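# Dispatch five cartons on three pallets through the bay door

## Task

Get at least four of the five cartons shipped on the three pallets, with two or more on one pallet and one or more on each of the others. By the time the door is scheduled to finish closing (blocking it open buys nothing), every pallet must have passed entirely through the door and remain past it. Each must rest on a dispatch-bay rack with the platform's lifting bars clear of it and its cartons within the edges of its deck. Finishing early is allowed. No carton or pallet may ever reach the floor; that ends the scene as a failure. Anything that stays in place only because the robot holds it at the end does not count.

## Robot and tools

Robot: one six-joint arm with a two-finger parallel gripper, plus a device named platform, a self-driving pallet carrier. There are also racks (presence switches) and a door device that can be read in conditions. The gripper's fingers point along its own +z and close along its y. end_effector_position is the point between the closed pads; fingertips stick out about 33 mm beyond it when closed, 9 mm when open, and move about 24 mm further out while closing, so keep that clearance above surfaces.

Frames: the scene frame has its origin on the table top below the arm's base, +z up, +y left when facing +x. The map frame shares these axes; its origin sits at scene x = +0.000, y = -2.920 m. Floor is z = -0.750, a racked pallet's deck z = -0.258. Map: aisle at y = 0; rack middles at y = +1.750 with x: s2 -10.600, s1 -8.900, a1 -0.740, a2 +0.740, b1 +8.850, b2 +10.550, b3 +12.250 (b1 to b3 are the dispatch bay). A pallet (1.2 x 0.8 x 0.144 m) lies lengthwise along the way into its rack. It counts as through the door when all of it lies past map x = +1.954. The opening is 2 m wide around y = 0. The leaf starts down at closes_at_s on the scene clock and is shut about 10 s later, for good.

execute_actions(actions): a list of actions run one after another. An empty list just returns state and images. Each action may hold "rows", "steps", "until" and "platform". rows: up to 15 rows, each one control step (1/30 s), each nine numbers in [-1, 1]: dx, dy, dz, rx, ry, rz, position, force_limit, speed. The first six are an offset, in the gripper's own axes, from the gripper pose measured when the action began (every row counts from that same start, not from the row before). Scale: 1.0 = 0.6 m or 180 degrees; rx, ry, rz form one rotation vector. position: +1 fully open (140 mm), about -0.8 pads touch, -1 closes until blocked. force_limit: -1 about 14 N, 0 about 60 N, +1 about 107 N. speed: finger speed, -1 about 30 mm/s, 0 about 140, +1 about 250. steps: 1 to 450, default 15, at least one per row; after the last row the arm keeps heading for that row's target. Ramp offsets up gradually (around 0.01 per row) so held items are not jerked loose.

until: stops the action at the first step where every condition holds (it does not halt motion). Form {"<device>": {"<field>": value}}; numbers need a comparison such as [">=", 0.05]; 0/1 fields like racks s1 are written bare. {"all": {"status": "ended"}} and {"any": {"status": "ended"}} wait for motions to end.

platform commands: "base" with exactly one of translate_m (-26.5 to 26.5 m, straight along its heading, negative = reverse) or rotate_rad (-6.5 to 6.5, positive = left, on the spot); both are relative amounts, from the current goal if still moving. "joints": {"lift_m": 0 to 0.06} is an absolute bar height above their lowest point (full stroke 4 s). speed_m_s: 0.2 to 2, starts at 2. A list of up to 14 such objects runs in sequence; {"platform": {"stop": true}} halts it. Any bad value rejects the whole call. Bars raised: keep speed_m_s at 0.3 or less or it brakes into contact_stop. Enter and leave racks at 0.3 or less (scanner field off then); faster, the scanners may protective_stop before posts, walls, legs or a lowering door leaf. Routine: under a rack with bars down, lift, back out, lower to travel, drive, lift at target rack, drive in, lower, back out so bars leave the pallet.

Platform result lines: translate_m/rotate_rad odometers; base_status (moving, done, contact_stop, time_out, stopped, missed, protective_stop); base_answer/lift_answer (taken, not_taken, refused_too_fast: resend once stopped); x, y, heading (wheel odometry, drifts); map_x, map_y, map_heading (scanner pose, reliable); plan_ahead, plan_left, plan_turn (remaining planned offset); lift_m, lift_status, lift, safety, load_kg. racks report s2..b3 as 1 when a pallet presses the switch. door reports state and closes_at_s.

move(target, speed, stop_force, blocking): target is one nine-number row, offset from the last reported pose. speed 0.002 to 0.5 m/s (default 0.25). stop_force 20 to 80 N ends the path on push along the target line; use it only slowly and without rotation, omit it when backing off a contact. blocking=false returns after 0.5 s; poll with an empty execute_actions. The "move:" line gives the ending (done, off_target, moving, held, fault, contact) and limits (paced, held). stop brakes a running move. zoom_image(camera, region [x0, y0, x1, y1], max 504x504) enlarges cam_high, cam_shipping or cam_wrist. finished_scene(scene) ends the current scene irreversibly.

Results show pose (m, quaternion wxyz), velocities, Hand target, joint torques, flange force, object_status (0 moving, 1 blocked opening, 2 gripping, 3 reached/pads met) and position_measured (3 open to 230 closed). Check object_status 2 after closing. Each step the commanded pose is clipped to 70 mm and 16 degrees from the measured one. "pose unreachable" means the clearance check altered the command.

Avoid: joint torque over load limits (waist/shoulder 295, elbow 139, wrist joints 39.1 N m) or 144 N outside force, which triggers a 10 s stop and skips the rest of the call; pressing past firm contact with this stiff arm; dropping or shoving items off the work area or to the floor; motor overheating from long holds. The simulation keeps running while you compose replies, and stray pushes may nudge loose objects.

Each tool is called after "Emit:" as name(argument=value, ...), one argument or row to a line, values as JSON.

## Session

I'll start by looking at the scene.

Emit:
execute_actions(
  actions=[],
)

Scene clock: 0.00 s.
end_effector_position=(+0.2601, +0.1871, +0.3434) position_measured=3 object_status=3 end_effector_quat_wxyz=(+0.317, -0.546, +0.711, -0.309) end_effector_velocity=(+0.000, +0.000, +0.000) end_effector_angular_velocity=(-0.000, -0.001, +0.001)
Joint positions: [ 1.354 -0.55   2.413 -0.94   1.349 -1.221]
Joint velocities: [ 0.    -0.     0.    -0.001 -0.    -0.   ]
Joint torques (N m, as the joint torque sensors report them, + toward a larger angle): no reading
Flange force (N, the push that the arm receives, along the gripper's own x y z axes): no reading
Hand target: +0.260, +0.187, +0.343; +0.317, -0.546, +0.711, -0.309
platform.base_odometry: x=+0.000 y=+0.000 heading=+0.000 (m, m, rad; from the platform's pose at the start)
platform.map_pose: map_x=-1.40 map_y=-0.03 map_heading=+0.0131 (m, m, rad; on the building's map)
platform.planned_pose: plan_ahead=+0.00 plan_left=+0.00 plan_turn=+0.0000 (m ahead, m left, rad left of the pose on the map)
platform.base_status: done
platform.joint_positions: lift_m=+0.000
platform.joint_status: done
platform: translate_m=0.000 translate_m_goal=0.000 rotate_rad=0.000 rotate_rad_goal=0.000 base_answer=taken lift_m_goal=0.000 lift_answer=taken lift=down safety=ok load_kg=-51 refusals=0 queue=idle queue_left=0
racks: s2=1 s1=1 a1=0 a2=1 b1=0 b2=0 b3=0
door: state=open closes_at_s=594

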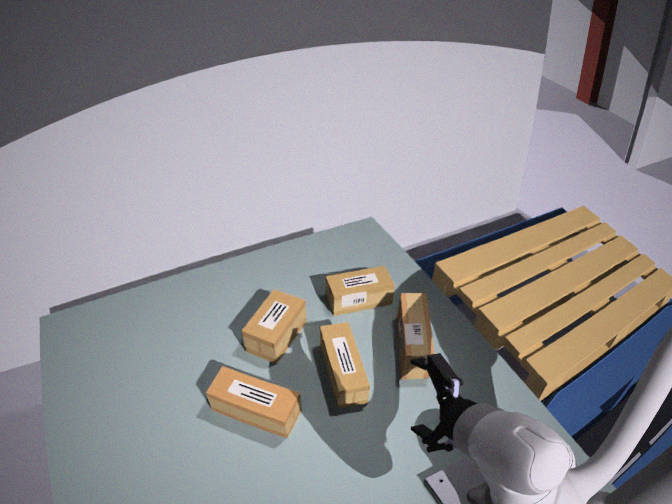

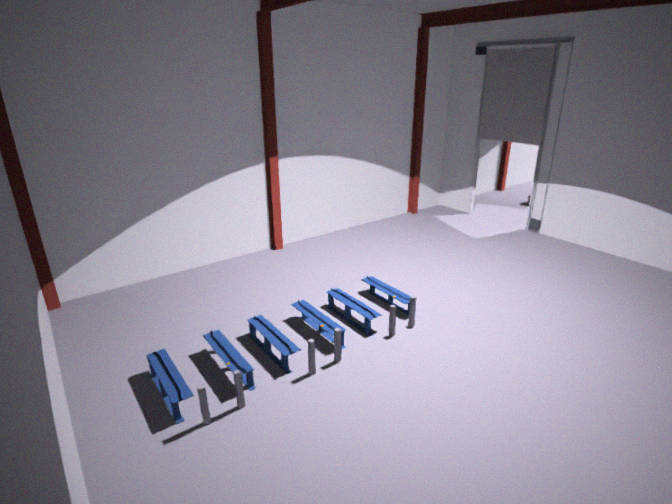

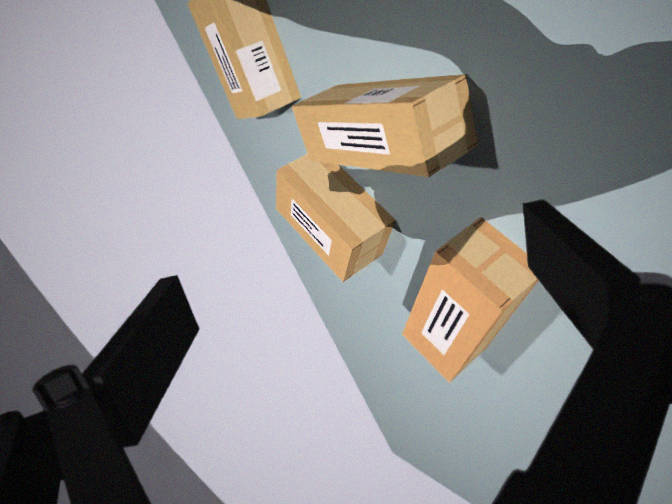

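Emit:
execute_actions(
  actions=[
    {"platform":[{"base":{"rotate_rad":-0.0131}},{"base":{"translate_m":-7.5}},{"base":{"rotate_rad":1.5708}},{"speed_m_s":0.3,"base":{"translate_m":1.78}},{"joints":{"lift_m":0.06}},{"base":{"translate_m":-1.75}},{"speed_m_s":2,"joints":{"lift_m":0},"base":{"rotate_rad":-1.5708}},{"base":{"translate_m":8.16}},{"joints":{"lift_m":0.06},"base":{"rotate_rad":1.5708}},{"speed_m_s":0.3,"base":{"translate_m":1.75}},{"joints":{"lift_m":0}},{"base":{"translate_m":-1.75}}],"steps":1},
  ],
)

Scene clock: 16.97 s.
end_effector_position=(+0.2601, +0.1871, +0.3434) position_measured=3 object_status=3 end_effector_quat_wxyz=(+0.317, -0.546, +0.711, -0.309) end_effector_velocity=(+0.000, +0.000, +0.001) end_effector_angular_velocity=(+0.001, -0.002, +0.002)
Joint positions: [ 1.354 -0.55   2.413 -0.94   1.349 -1.221]
Joint velocities: [ 0.001 -0.001  0.    -0.002 -0.    -0.   ]
Joint torques (N m, as the joint torque sensors report them, + toward a larger angle): [  1.86  14.59 -39.73   0.53   0.45  -0.38]
Flange force (N, the push that the arm receives, along the gripper's own x y z axes): [0.5 -2.0 5.8]
Hand target: +0.260, +0.187, +0.343; +0.317, -0.546, +0.711, -0.309
platform.base_odometry: x=+0.000 y=+0.000 heading=+0.000 (m, m, rad; from the platform's pose at the start)
platform.map_pose: map_x=-1.40 map_y=-0.03 map_heading=+0.0131 (m, m, rad; on the building's map)
platform.planned_pose: plan_ahead=+0.00 plan_left=+0.00 plan_turn=-0.0131 (m ahead, m left, rad left of the pose on the map)
platform.base_status: moving
platform.joint_positions: lift_m=+0.000
platform.joint_status: done
platform: translate_m=0.000 translate_m_goal=0.000 rotate_rad=-0.001 rotate_rad_goal=-0.013 base_answer=taken lift_m_goal=0.000 lift_answer=taken lift=down safety=ok load_kg=-46 refusals=0 queue=running queue_left=11
racks: s2=1 s1=1 a1=0 a2=1 b1=0 b2=0 b3=0
door: state=open closes_at_s=594
camera_calibration (this result's frames):
cam_wrist: T_world_to_cam=[[-0.505973, 0.430073, -0.747683, 0.311926], [-0.0350069, 0.855875, 0.515996, -0.321608], [0.861839, 0.287254, -0.417994, 0.0494201], [0, 0, 0, 1]] pos_world=[0.103975, 0.126909, 0.419827]

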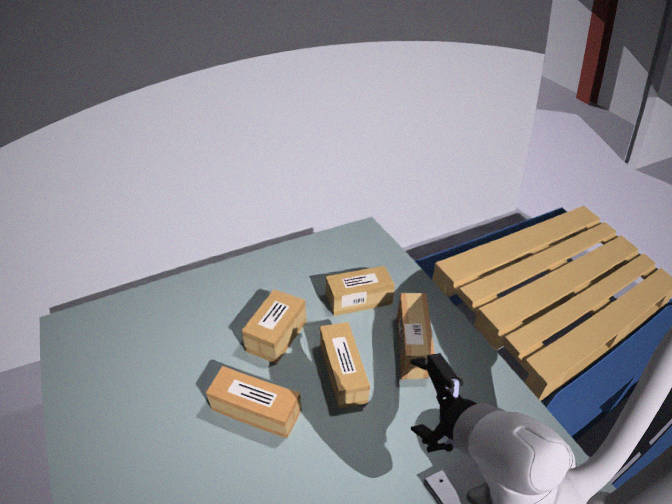

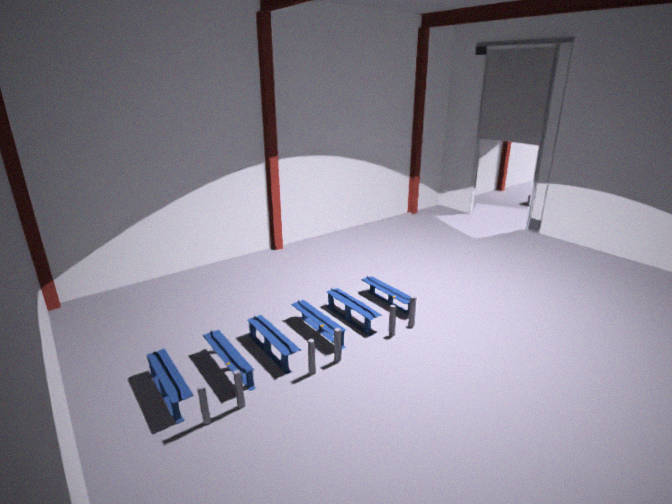

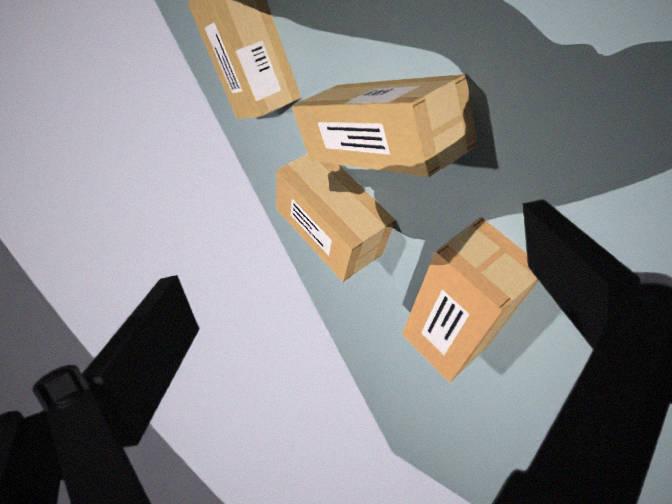

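Emit:
move(
  target=[-0.058,-0.434,0.278,-0.2928,0.0038,-0.0772,1,0,0],
  speed=0.3,
)

Scene clock: 38.97 s.
end_effector_position=(+0.5493, +0.1506, +0.4514) position_measured=3 object_status=3 end_effector_quat_wxyz=(-0.000, +0.707, -0.707, +0.000) end_effector_velocity=(+0.000, -0.000, +0.000) end_effector_angular_velocity=(+0.000, -0.000, -0.000)
Joint positions: [ 0.149  0.022  1.582  0.008  1.543 -2.947]
Joint velocities: [-0.001  0.    -0.001  0.     0.    -0.001]
Joint torques (N m, as the joint torque sensors report them, + toward a larger angle): [  0.23 -42.61 -42.82   4.3    0.2   -0.35]
Flange force (N, the push that the arm receives, along the gripper's own x y z axes): [1.8 2.8 2.4]
Hand target: +0.549, +0.151, +0.451; -0.000, +0.707, -0.707, +0.000
Off the commanded pose: 0.001 m, 0 deg.
platform.base_odometry: x=-7.472 y=+1.898 heading=+1.558 (m, m, rad; from the platform's pose at the start)
platform.map_pose: map_x=-8.90 map_y=+1.75 map_heading=+1.5708 (m, m, rad; on the building's map)
platform.planned_pose: plan_ahead=+0.00 plan_left=+0.00 plan_turn=+0.0000 (m ahead, m left, rad left of the pose on the map)
platform.base_status: done
platform.joint_positions: lift_m=+0.029
platform.joint_status: moving
platform: translate_m=-5.730 translate_m_goal=-5.730 rotate_rad=1.558 rotate_rad_goal=1.557 base_answer=taken lift_m_goal=0.060 lift_answer=taken lift=between safety=ok load_kg=3 refusals=0 queue=running queue_left=7
racks: s2=1 s1=1 a1=0 a2=1 b1=0 b2=0 b3=0
door: state=open closes_at_s=594
move: done
camera_calibration (this result's frames):
cam_wrist: T_world_to_cam=[[-0.97273, 0.231361, -0.0163857, 0.510824], [0.203199, 0.884123, 0.420757, -0.428092], [0.111834, 0.405953, -0.907025, 0.470681], [0, 0, 0, 1]] pos_world=[0.531243, 0.0692262, 0.615413]

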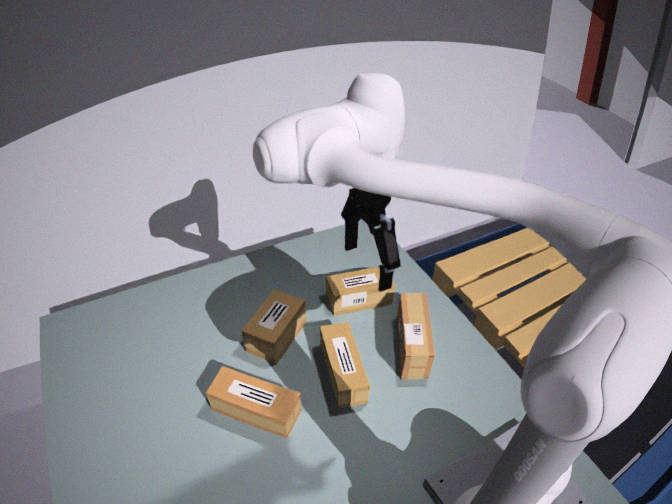

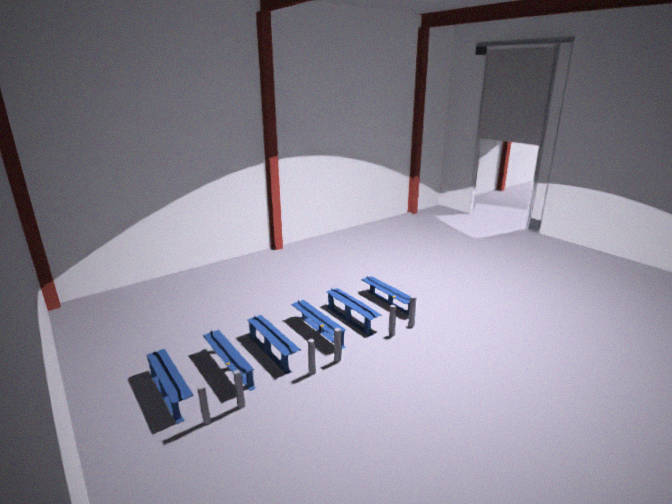

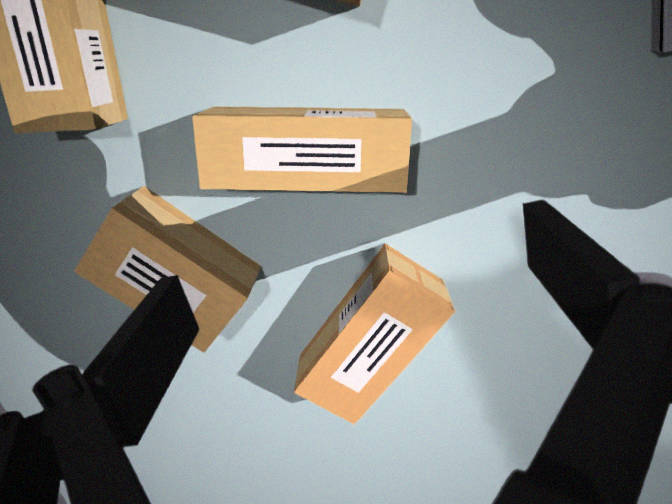

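Emit:
move(
  target=[-0.049,-0.093,0.419,0,0,0.576,1,0,0],
  speed=0.4,
)

Scene clock: 55.47 s.
end_effector_position=(+0.6052, +0.1799, +0.2003) position_measured=3 object_status=3 end_effector_quat_wxyz=(+0.001, +0.119, +0.993, +0.000) end_effector_velocity=(-0.000, +0.000, +0.000) end_effector_angular_velocity=(-0.001, -0.000, -0.000)
Joint positions: [ 0.181  0.22   1.825  0.01   1.102 -1.11 ]
Joint velocities: [ 0.001 -0.     0.    -0.002 -0.     0.002]
Joint torques (N m, as the joint torque sensors report them, + toward a larger angle): [  1.06 -59.27 -37.67   3.97   0.08  -0.11]
Flange force (N, the push that the arm receives, along the gripper's own x y z axes): [-0.2 -2.6 0.6]
Hand target: +0.605, +0.180, +0.200; +0.000, +0.119, +0.993, +0.000
Off the commanded pose: 0.000 m, 0 deg.
platform.base_odometry: x=-5.076 y=+0.115 heading=+0.000 (m, m, rad; from the platform's pose at the start)
platform.map_pose: map_x=-6.45 map_y=-0.03 map_heading=+0.0262 (m, m, rad; on the building's map)
platform.planned_pose: plan_ahead=+5.71 plan_left=-0.12 plan_turn=-0.0262 (m ahead, m left, rad left of the pose on the map)
platform.base_status: moving
platform.joint_positions: lift_m=+0.000
platform.joint_status: done
platform: translate_m=-5.016 translate_m_goal=0.680 rotate_rad=0.001 rotate_rad_goal=0.004 base_answer=taken lift_m_goal=0.000 lift_answer=taken lift=down safety=ok load_kg=-48 refusals=0 queue=running queue_left=4
racks: s2=1 s1=0 a1=0 a2=1 b1=0 b2=0 b3=0
door: state=open closes_at_s=594
move: done
camera_calibration (this result's frames):
cam_wrist: T_world_to_cam=[[0.454928, 0.890402, -0.0150077, -0.428504], [0.810398, -0.406948, 0.421485, -0.495018], [0.369183, -0.203907, -0.906711, 0.178625], [0, 0, 0, 1]] pos_world=[0.530155, 0.216517, 0.364173]

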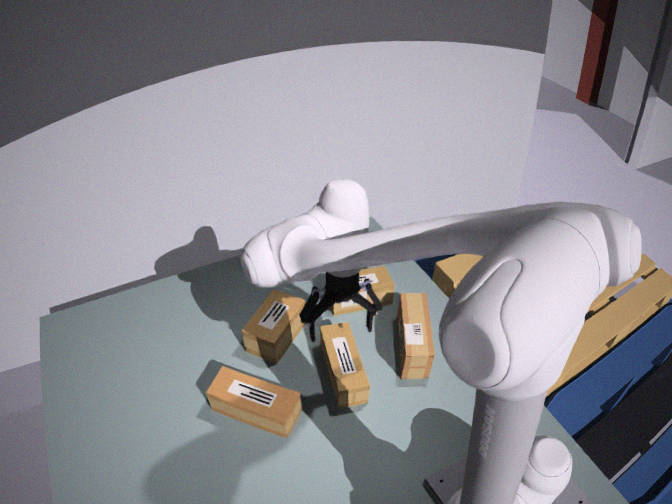

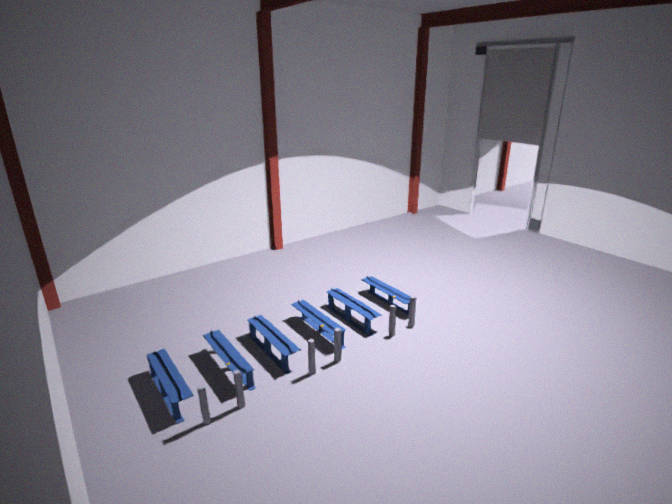

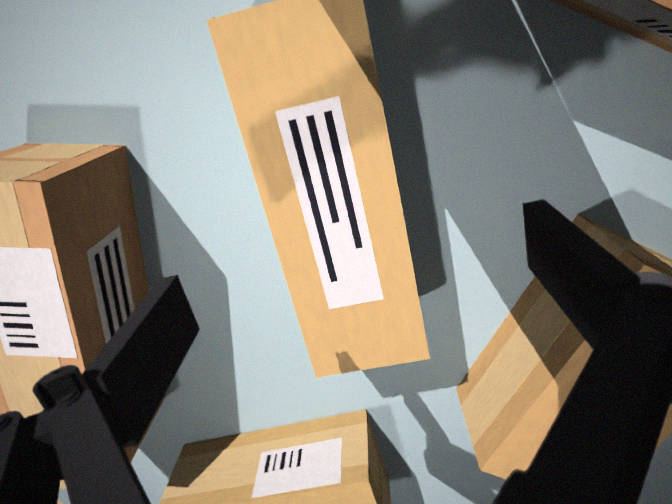

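Emit:
execute_actions(
  actions=[
    {"rows":[[-0.003,-0.002,0.005,0,0,0,0.7,0,0],[-0.006,-0.004,0.015,0,0,0,0.7,0,0],[-0.01,-0.007,0.03,0,0,0,0.7,0,0],[-0.014,-0.01,0.05,0,0,0,0.7,0,0],[-0.018,-0.013,0.072,0,0,0,0.7,0,0],[-0.022,-0.015,0.096,0,0,0,0.7,0,0],[-0.025,-0.017,0.12,0,0,0,0.7,0,0],[-0.025,-0.017,0.145,0,0,0,0.7,0,0],[-0.025,-0.017,0.17,0,0,0,0.7,0,0],[-0.025,-0.017,0.194,0,0,0,0.7,0,0],[-0.025,-0.017,0.216,0,0,0,0.7,0,0],[-0.025,-0.017,0.236,0,0,0,0.7,0,0],[-0.025,-0.017,0.25,0,0,0,0.7,0,0],[-0.025,-0.017,0.26,0,0,0,0.7,0,0],[-0.025,-0.017,0.265,0,0,0,0.7,0,0]],"steps":36},
    {"rows":[[0,0,0,0,0,0,-1,0.3,-0.3]],"steps":24},
  ],
)

Scene clock: 68.87 s.
end_effector_position=(+0.6175, +0.1664, +0.0415) position_measured=106 object_status=2 end_effector_quat_wxyz=(+0.001, +0.119, +0.993, +0.000) end_effector_velocity=(+0.000, -0.000, +0.000) end_effector_angular_velocity=(-0.000, -0.000, -0.000)
Joint positions: [ 0.158  0.386  1.941  0.012  0.82  -1.136]
Joint velocities: [-0.    -0.    -0.    -0.001  0.     0.   ]
Joint torques (N m, as the joint torque sensors report them, + toward a larger angle): [  1.82 -60.36 -27.4    3.39  -0.4   -0.23]
Flange force (N, the push that the arm receives, along the gripper's own x y z axes): [2.4 -5.5 -13.0]
Flange force at the end of the 1st action (N, along the gripper's axes at the end of the call): [0.7 -1.8 -0.2]
Hand target: +0.617, +0.166, +0.041; +0.001, +0.119, +0.993, +0.000
Off the commanded pose: 0.000 m, 0 deg.
platform.base_odometry: x=+0.674 y=+0.950 heading=+1.557 (m, m, rad; from the platform's pose at the start)
platform.map_pose: map_x=-0.74 map_y=+0.94 map_heading=+1.5752 (m, m, rad; on the building's map)
platform.planned_pose: plan_ahead=+0.81 plan_left=+0.00 plan_turn=-0.0044 (m ahead, m left, rad left of the pose on the map)
platform.base_status: moving
platform.joint_positions: lift_m=+0.060
platform.joint_status: done
platform: translate_m=1.623 translate_m_goal=2.440 rotate_rad=1.557 rotate_rad_goal=1.556 base_answer=taken lift_m_goal=0.060 lift_answer=taken lift=up safety=ok load_kg=18 refusals=0 queue=running queue_left=2
racks: s2=1 s1=0 a1=0 a2=1 b1=0 b2=0 b3=0
door: state=open closes_at_s=594
camera_calibration (this result's frames):
cam_wrist: T_world_to_cam=[[0.454995, 0.890367, -0.0150031, -0.424497], [0.810347, -0.407, 0.421531, -0.443496], [0.369211, -0.203952, -0.90669, 0.0273287], [0, 0, 0, 1]] pos_world=[0.54244, 0.203029, 0.205357]

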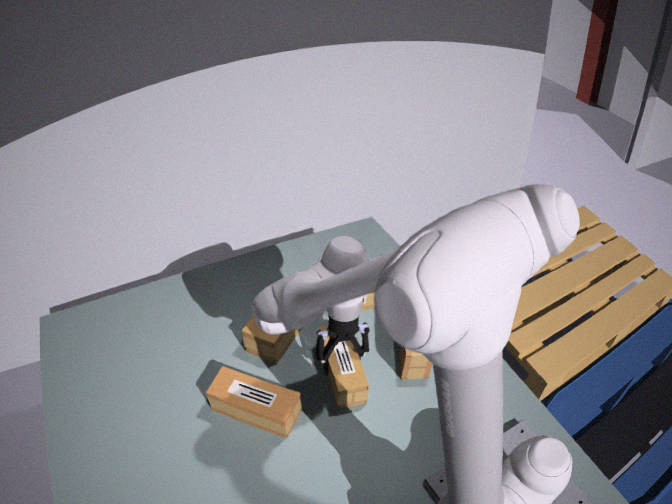

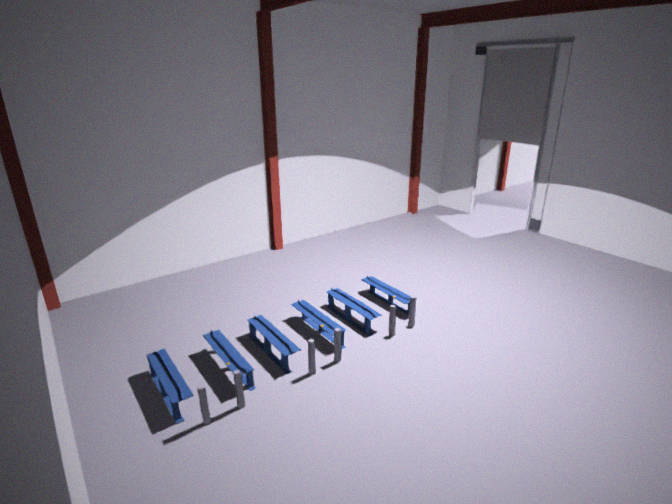

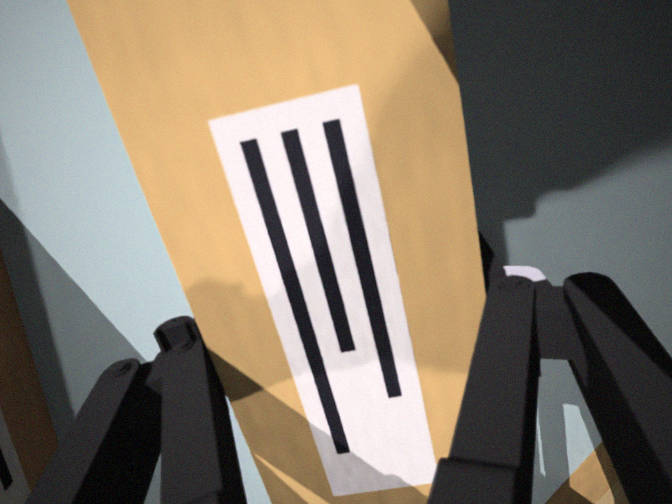

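Emit:
move(
  target=[0,0,-0.25,0,0,0,-1,0.3,-0.3],
  speed=0.3,
)

Emit:
move(
  target=[-0.434,-1,0.08,0,0,-0.076,-1,0.3,-0.3],
  speed=0.45,
)

Scene clock: 76.37 s.
end_effector_position=(+0.6174, +0.1664, +0.1914) position_measured=106 object_status=2 end_effector_quat_wxyz=(+0.001, +0.119, +0.993, +0.000) end_effector_velocity=(+0.000, -0.000, +0.000) end_effector_angular_velocity=(-0.000, +0.001, +0.001)
Joint positions: [ 0.156  0.239  1.819  0.01   1.089 -1.134]
Joint velocities: [-0.     0.    -0.001 -0.     0.001 -0.001]
Joint torques (N m, as the joint torque sensors report them, + toward a larger angle): [  0.76 -62.98 -39.52   3.88   0.01  -0.18]
Flange force (N, the push that the arm receives, along the gripper's own x y z axes): [0.5 -3.1 4.1]
Hand target: +0.617, +0.166, +0.191; +0.001, +0.119, +0.993, +0.000
Off the commanded pose: 0.000 m, 0 deg.
platform.base_odometry: x=+0.686 y=+1.768 heading=+1.552 (m, m, rad; from the platform's pose at the start)
platform.map_pose: map_x=-0.74 map_y=+1.74 map_heading=+1.5664 (m, m, rad; on the building's map)
platform.planned_pose: plan_ahead=-1.74 plan_left=-0.01 plan_turn=+0.0044 (m ahead, m left, rad left of the pose on the map)
platform.base_status: moving
platform.joint_positions: lift_m=+0.000
platform.joint_status: done
platform: translate_m=2.429 translate_m_goal=0.690 rotate_rad=1.552 rotate_rad_goal=1.551 base_answer=taken lift_m_goal=0.000 lift_answer=taken lift=down safety=ok load_kg=-48 refusals=0 queue=running queue_left=0
racks: s2=1 s1=0 a1=1 a2=1 b1=0 b2=0 b3=0
door: state=open closes_at_s=594
move: done
camera_calibration (this result's frames):
cam_wrist: T_world_to_cam=[[0.45493, 0.890402, -0.0149336, -0.422196], [0.810316, -0.406941, 0.421647, -0.506603], [0.369359, -0.203921, -0.906637, 0.16323], [0, 0, 0, 1]] pos_world=[0.542289, 0.203053, 0.355293]

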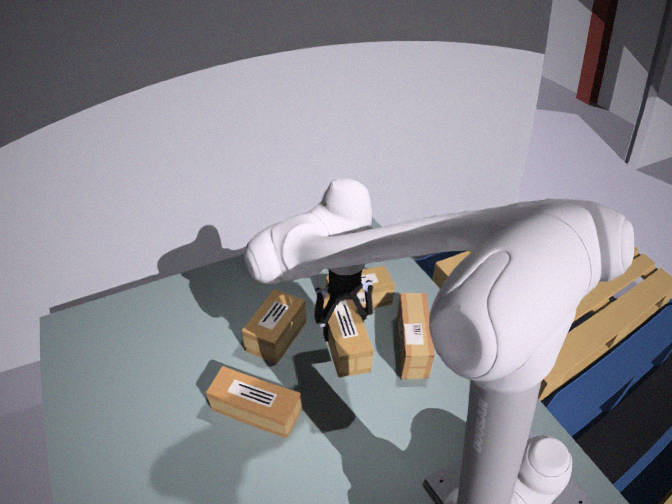

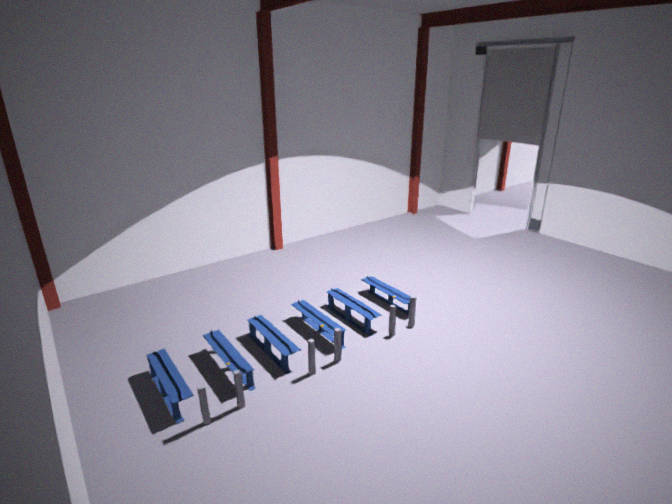

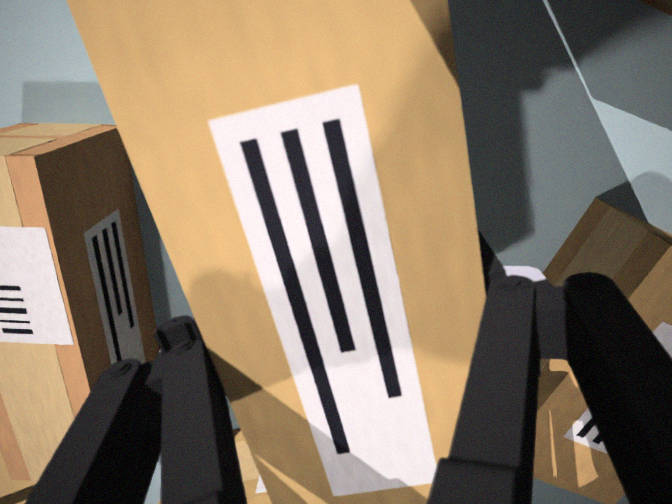

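Scene clock: 78.30 s.
end_effector_position=(+0.7289, -0.4776, +0.1441) position_measured=106 object_status=2 end_effector_quat_wxyz=(+0.001, -0.000, +1.000, -0.000) end_effector_velocity=(+0.000, -0.000, +0.000) end_effector_angular_velocity=(-0.001, +0.000, +0.002)
Joint positions: [-0.667  0.619  1.35   0.002  1.181 -2.193]
Joint velocities: [ 0.001  0.    -0.001 -0.001  0.    -0.   ]
Joint torques (N m, as the joint torque sensors report them, + toward a larger angle): [   1.15 -100.42  -41.23    4.21   -0.06   -0.08]
Flange force (N, the push that the arm receives, along the gripper's own x y z axes): [3.3 -0.4 4.3]
Hand target: +0.729, -0.478, +0.144; +0.001, -0.000, +1.000, -0.000
Off the commanded pose: 0.001 m, 0 deg.
platform.base_odometry: x=+0.676 y=+1.253 heading=+1.552 (m, m, rad; from the platform's pose at the start)
platform.map_pose: map_x=-0.74 map_y=+1.22 map_heading=+1.5708 (m, m, rad; on the building's map)
platform.planned_pose: plan_ahead=-1.22 plan_left=+0.00 plan_turn=+0.0000 (m ahead, m left, rad left of the pose on the map)
platform.base_status: moving
platform.joint_positions: lift_m=+0.000
platform.joint_status: done
platform: translate_m=1.907 translate_m_goal=0.690 rotate_rad=1.552 rotate_rad_goal=1.553 base_answer=taken lift_m_goal=0.000 lift_answer=taken lift=down safety=ok load_kg=-48 refusals=0 queue=running queue_left=0
racks: s2=1 s1=0 a1=1 a2=1 b1=0 b2=0 b3=0
door: state=open closes_at_s=594
move: done
camera_calibration (this result's frames):
cam_wrist: T_world_to_cam=[[0.231407, 0.972732, -0.0156184, 0.302157], [0.883521, -0.20341, 0.421918, -0.795279], [0.407236, -0.111434, -0.9065, -0.0356284], [0, 0, 0, 1]] pos_world=[0.647234, -0.459656, 0.307964]

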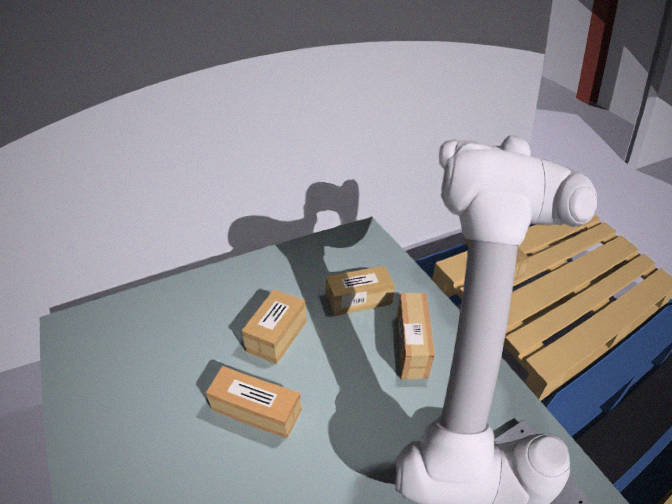

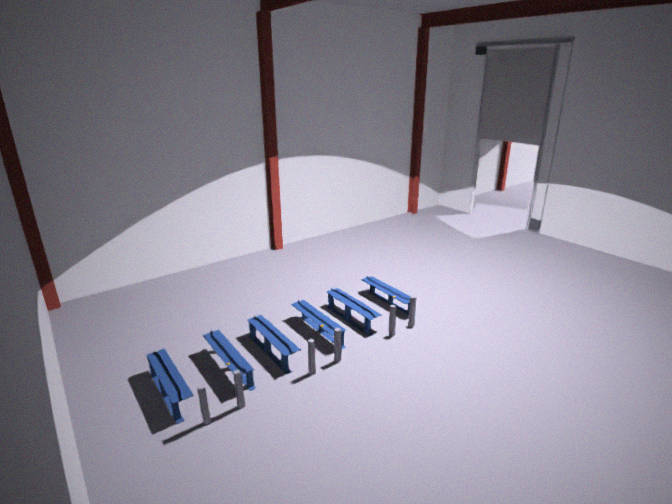

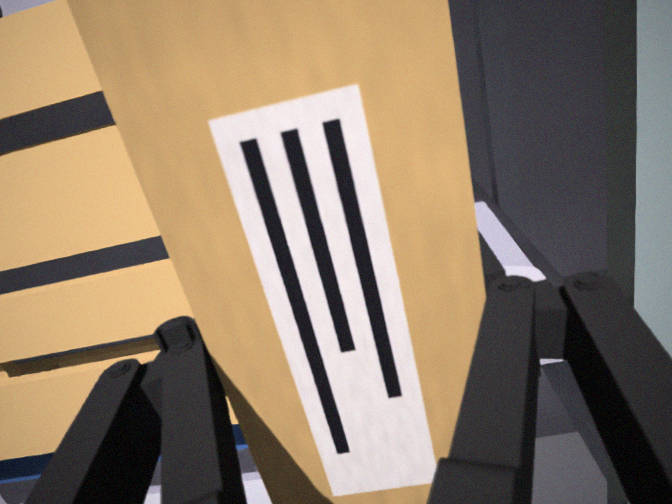

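Emit:
move(
  target=[0.082,-0.537,0.523,0,0,0,-1,0.3,-0.3],
  speed=0.35,
)

Emit:
execute_actions(
  actions=[
    {"steps":60,"until":{"platform":{"base_status":"done"}}},
    {"platform":[{"speed_m_s":2,"base":{"rotate_rad":-1.5708}},{"base":{"translate_m":1.48}},{"base":{"rotate_rad":1.5708}},{"speed_m_s":0.3,"base":{"translate_m":1.75}}],"rows":[[0,0,0.005,0,0,0,-1,0.3,-0.3],[0,0,0.01,0,0,0,-1,0.3,-0.3],[0,0,0.015,0,0,0,-1,0.3,-0.3],[0,0,0.02,0,0,0,-1,0.3,-0.3],[0,0,0.025,0,0,0,-1,0.3,-0.3],[0,0,0.03,0,0,0,-1,0.3,-0.3],[0,0,0.035,0,0,0,-1,0.3,-0.3],[0,0,0.04,0,0,0,-1,0.3,-0.3],[0,0,0.045,0,0,0,-1,0.3,-0.3],[0,0,0.05,0,0,0,-1,0.3,-0.3]],"steps":24},
  ],
)

Scene clock: 84.20 s.
end_effector_position=(+0.6803, -0.8002, -0.1692) position_measured=106 object_status=2 end_effector_quat_wxyz=(+0.001, -0.000, +1.000, -0.000) end_effector_velocity=(-0.000, -0.000, +0.000) end_effector_angular_velocity=(+0.000, -0.000, -0.002)
Joint positions: [-0.945  1.152  0.942 -0.001  1.057 -2.47 ]
Joint velocities: [-0.001 -0.    -0.     0.001  0.001  0.001]
Joint torques (N m, as the joint torque sensors report them, + toward a larger angle): [   0.87 -132.9   -38.19    3.86   -0.08   -0.18]
Flange force (N, the push that the arm receives, along the gripper's own x y z axes): [2.7 1.6 1.7]
Hand target: +0.680, -0.800, -0.169; +0.001, -0.000, +1.000, -0.000
Off the commanded pose: 0.000 m, 0 deg.
platform.base_odometry: x=+0.657 y=+0.027 heading=+1.556 (m, m, rad; from the platform's pose at the start)
platform.map_pose: map_x=-0.74 map_y=+0.00 map_heading=+1.5708 (m, m, rad; on the building's map)
platform.planned_pose: plan_ahead=+0.00 plan_left=+0.00 plan_turn=+0.0000 (m ahead, m left, rad left of the pose on the map)
platform.base_status: done
platform.joint_positions: lift_m=+0.000
platform.joint_status: done
platform: translate_m=0.690 translate_m_goal=0.690 rotate_rad=1.556 rotate_rad_goal=1.557 base_answer=taken lift_m_goal=0.000 lift_answer=taken lift=down safety=ok load_kg=-48 refusals=0 queue=done queue_left=0
racks: s2=1 s1=0 a1=1 a2=1 b1=0 b2=0 b3=0
door: state=open closes_at_s=594
move: done
camera_calibration (this result's frames):
cam_wrist: T_world_to_cam=[[0.231407, 0.972727, -0.01591, 0.622223], [0.883548, -0.203291, 0.421919, -0.685708], [0.407178, -0.111692, -0.906494, -0.335931], [0, 0, 0, 1]] pos_world=[0.598653, -0.782172, -0.00530668]

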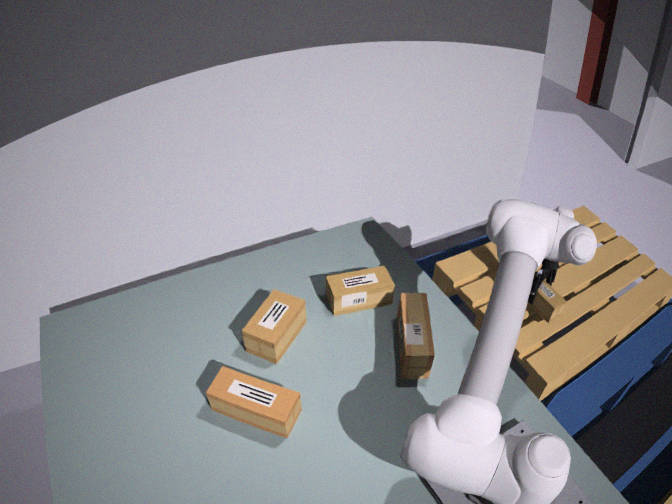

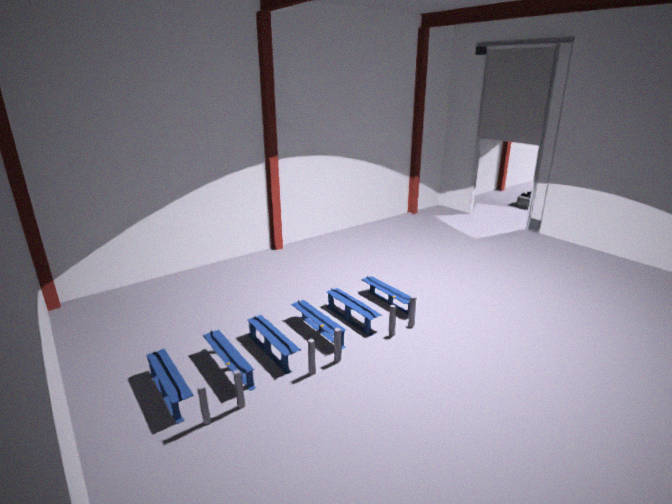

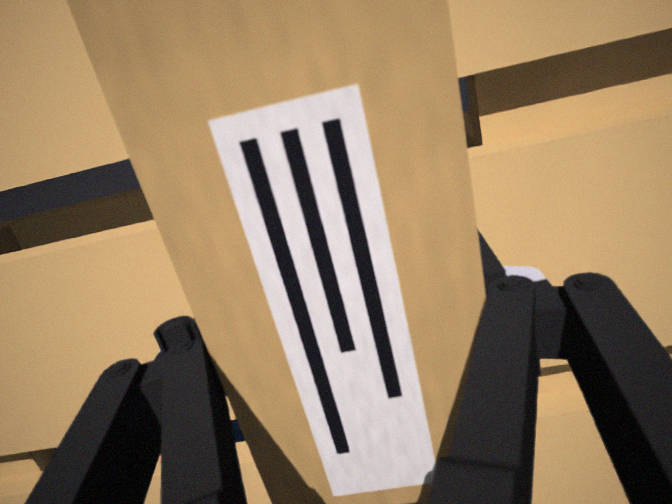

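Scene clock: 85.03 s.
end_effector_position=(+0.6803, -0.8001, -0.1993) position_measured=106 object_status=2 end_effector_quat_wxyz=(+0.001, -0.000, +1.000, -0.000) end_effector_velocity=(-0.001, -0.000, -0.000) end_effector_angular_velocity=(-0.000, +0.002, +0.001)
Joint positions: [-0.945  1.182  0.939 -0.001  1.03  -2.47 ]
Joint velocities: [-0.     0.     0.    -0.002  0.001  0.   ]
Joint torques (N m, as the joint torque sensors report them, + toward a larger angle): [   1.06 -133.26  -38.11    3.94    0.     -0.39]
Flange force (N, the push that the arm receives, along the gripper's own x y z axes): [4.4 2.8 1.9]
Flange force at the end of the 1st action (N, along the gripper's axes at the end of the call): [2.1 2.1 4.4]
Hand target: +0.680, -0.800, -0.199; +0.001, -0.000, +1.000, -0.000
Off the commanded pose: 0.000 m, 0 deg.
platform.base_odometry: x=+0.657 y=+0.026 heading=+1.289 (m, m, rad; from the platform's pose at the start)
platform.map_pose: map_x=-0.74 map_y=+0.00 map_heading=+1.2915 (m, m, rad; on the building's map)
platform.planned_pose: plan_ahead=+0.00 plan_left=+0.00 plan_turn=-1.2916 (m ahead, m left, rad left of the pose on the map)
platform.base_status: moving
platform.joint_positions: lift_m=+0.000
platform.joint_status: done
platform: translate_m=0.690 translate_m_goal=0.690 rotate_rad=1.272 rotate_rad_goal=-0.015 base_answer=taken lift_m_goal=0.000 lift_answer=taken lift=down safety=ok load_kg=-48 refusals=0 queue=running queue_left=3
racks: s2=1 s1=0 a1=1 a2=1 b1=0 b2=0 b3=0
door: state=open closes_at_s=594
camera_calibration (this result's frames):
cam_wrist: T_world_to_cam=[[0.231417, 0.972727, -0.0157838, 0.621721], [0.883553, -0.203357, 0.421877, -0.673107], [0.407161, -0.111575, -0.906516, -0.363154], [0, 0, 0, 1]] pos_world=[0.598711, -0.782164, -0.0354234]

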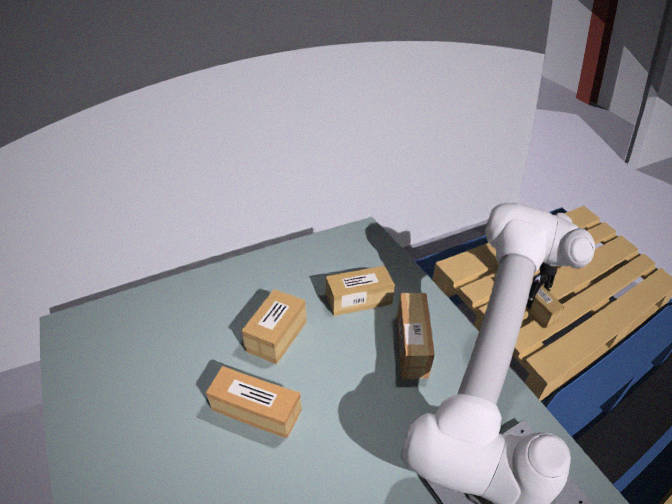

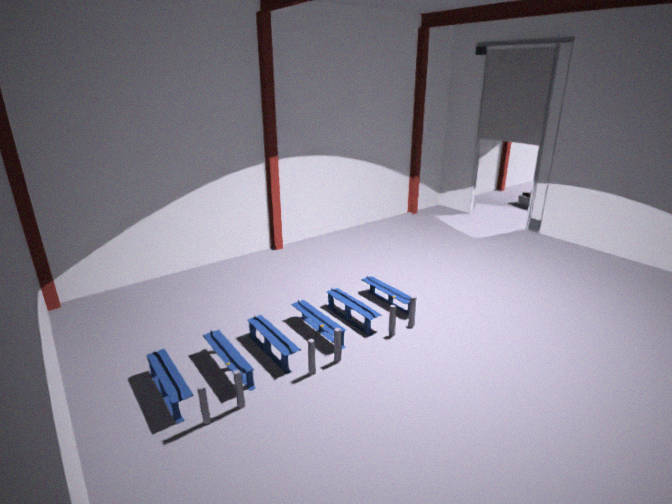

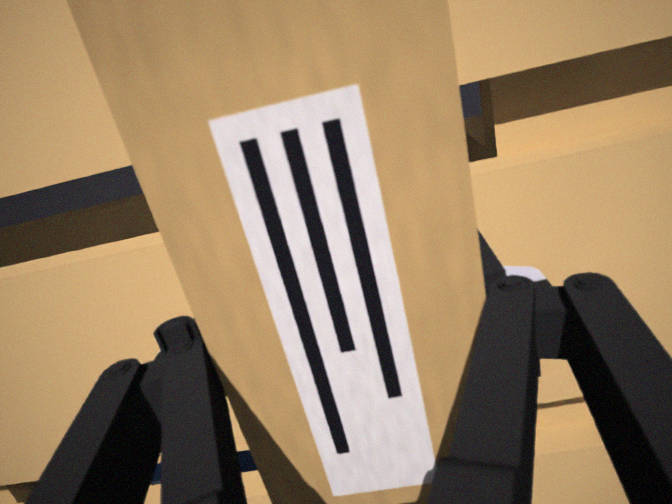

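Emit:
move(
  target=[0,0,0.045,0,0,0,-1,0.3,-0.3],
  speed=0.012,
  stop_force=20,
)

Scene clock: 88.63 s.
end_effector_position=(+0.6805, -0.8004, -0.2152) position_measured=106 object_status=2 end_effector_quat_wxyz=(+0.001, -0.000, +1.000, -0.001) end_effector_velocity=(-0.000, +0.002, +0.000) end_effector_angular_velocity=(+0.003, +0.001, +0.000)
Joint positions: [-0.946  1.199  0.935 -0.001  1.016 -2.47 ]
Joint velocities: [ 0.001 -0.001  0.001  0.001  0.003 -0.   ]
Joint torques (N m, as the joint torque sensors report them, + toward a larger angle): [  -0.65 -103.59  -24.48    3.7     0.04   -0.38]
Flange force (N, the push that the arm receives, along the gripper's own x y z axes): [2.9 5.4 -26.5]
Hand target: +0.680, -0.800, -0.215; +0.001, -0.000, +1.000, -0.000
Off the commanded pose: 0.011 m, 0 deg.
platform.base_odometry: x=+0.735 y=+0.025 heading=-0.018 (m, m, rad; from the platform's pose at the start)
platform.map_pose: map_x=-0.66 map_y=+0.00 map_heading=-0.0044 (m, m, rad; on the building's map)
platform.planned_pose: plan_ahead=+1.40 plan_left=+0.01 plan_turn=+0.0044 (m ahead, m left, rad left of the pose on the map)
platform.base_status: moving
platform.joint_positions: lift_m=+0.000
platform.joint_status: done
platform: translate_m=0.776 translate_m_goal=2.170 rotate_rad=-0.018 rotate_rad_goal=-0.017 base_answer=taken lift_m_goal=0.000 lift_answer=taken lift=down safety=ok load_kg=-48 refusals=0 queue=running queue_left=2
racks: s2=1 s1=0 a1=1 a2=1 b1=0 b2=0 b3=0
door: state=open closes_at_s=594
move: contact
camera_calibration (this result's frames):
cam_wrist: T_world_to_cam=[[0.231413, 0.972721, -0.0161676, 0.621574], [0.883419, -0.203149, 0.422257, -0.66622], [0.407453, -0.111998, -0.906332, -0.3782], [0, 0, 0, 1]] pos_world=[0.59881, -0.782318, -0.0514099]

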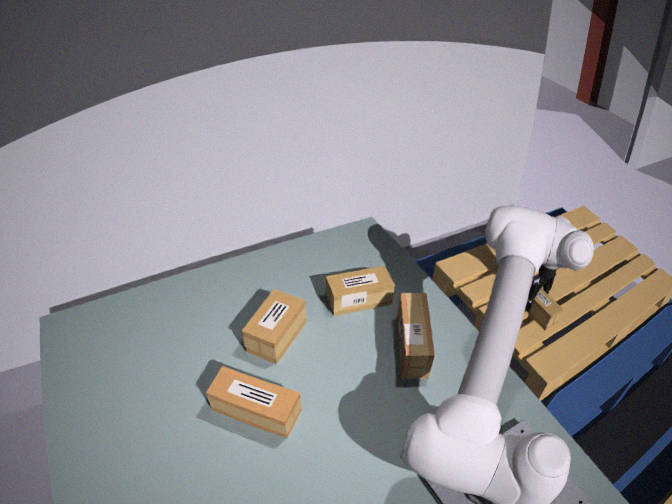

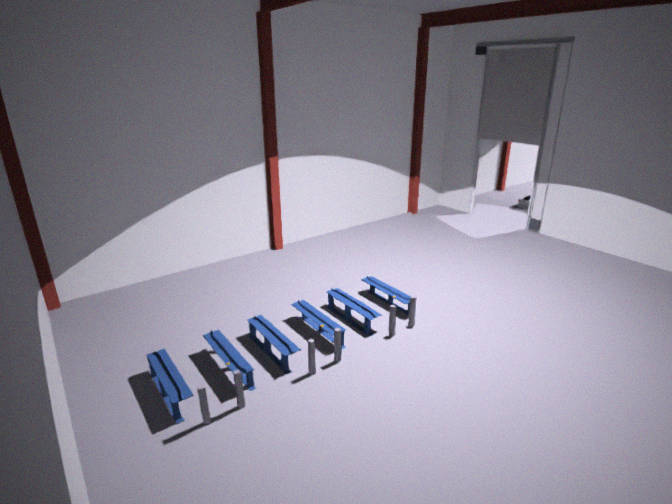

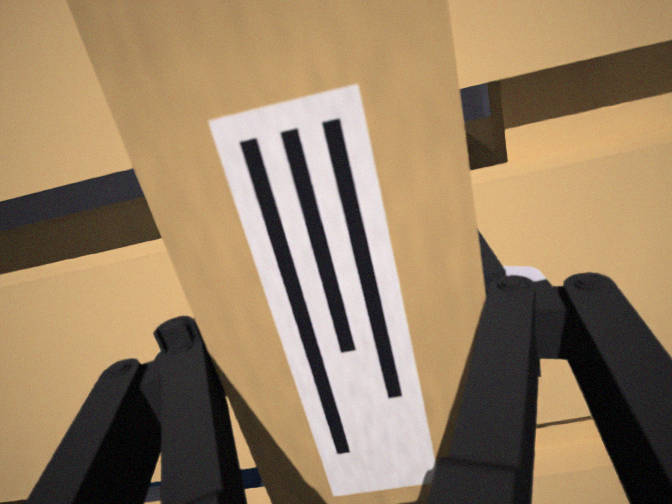

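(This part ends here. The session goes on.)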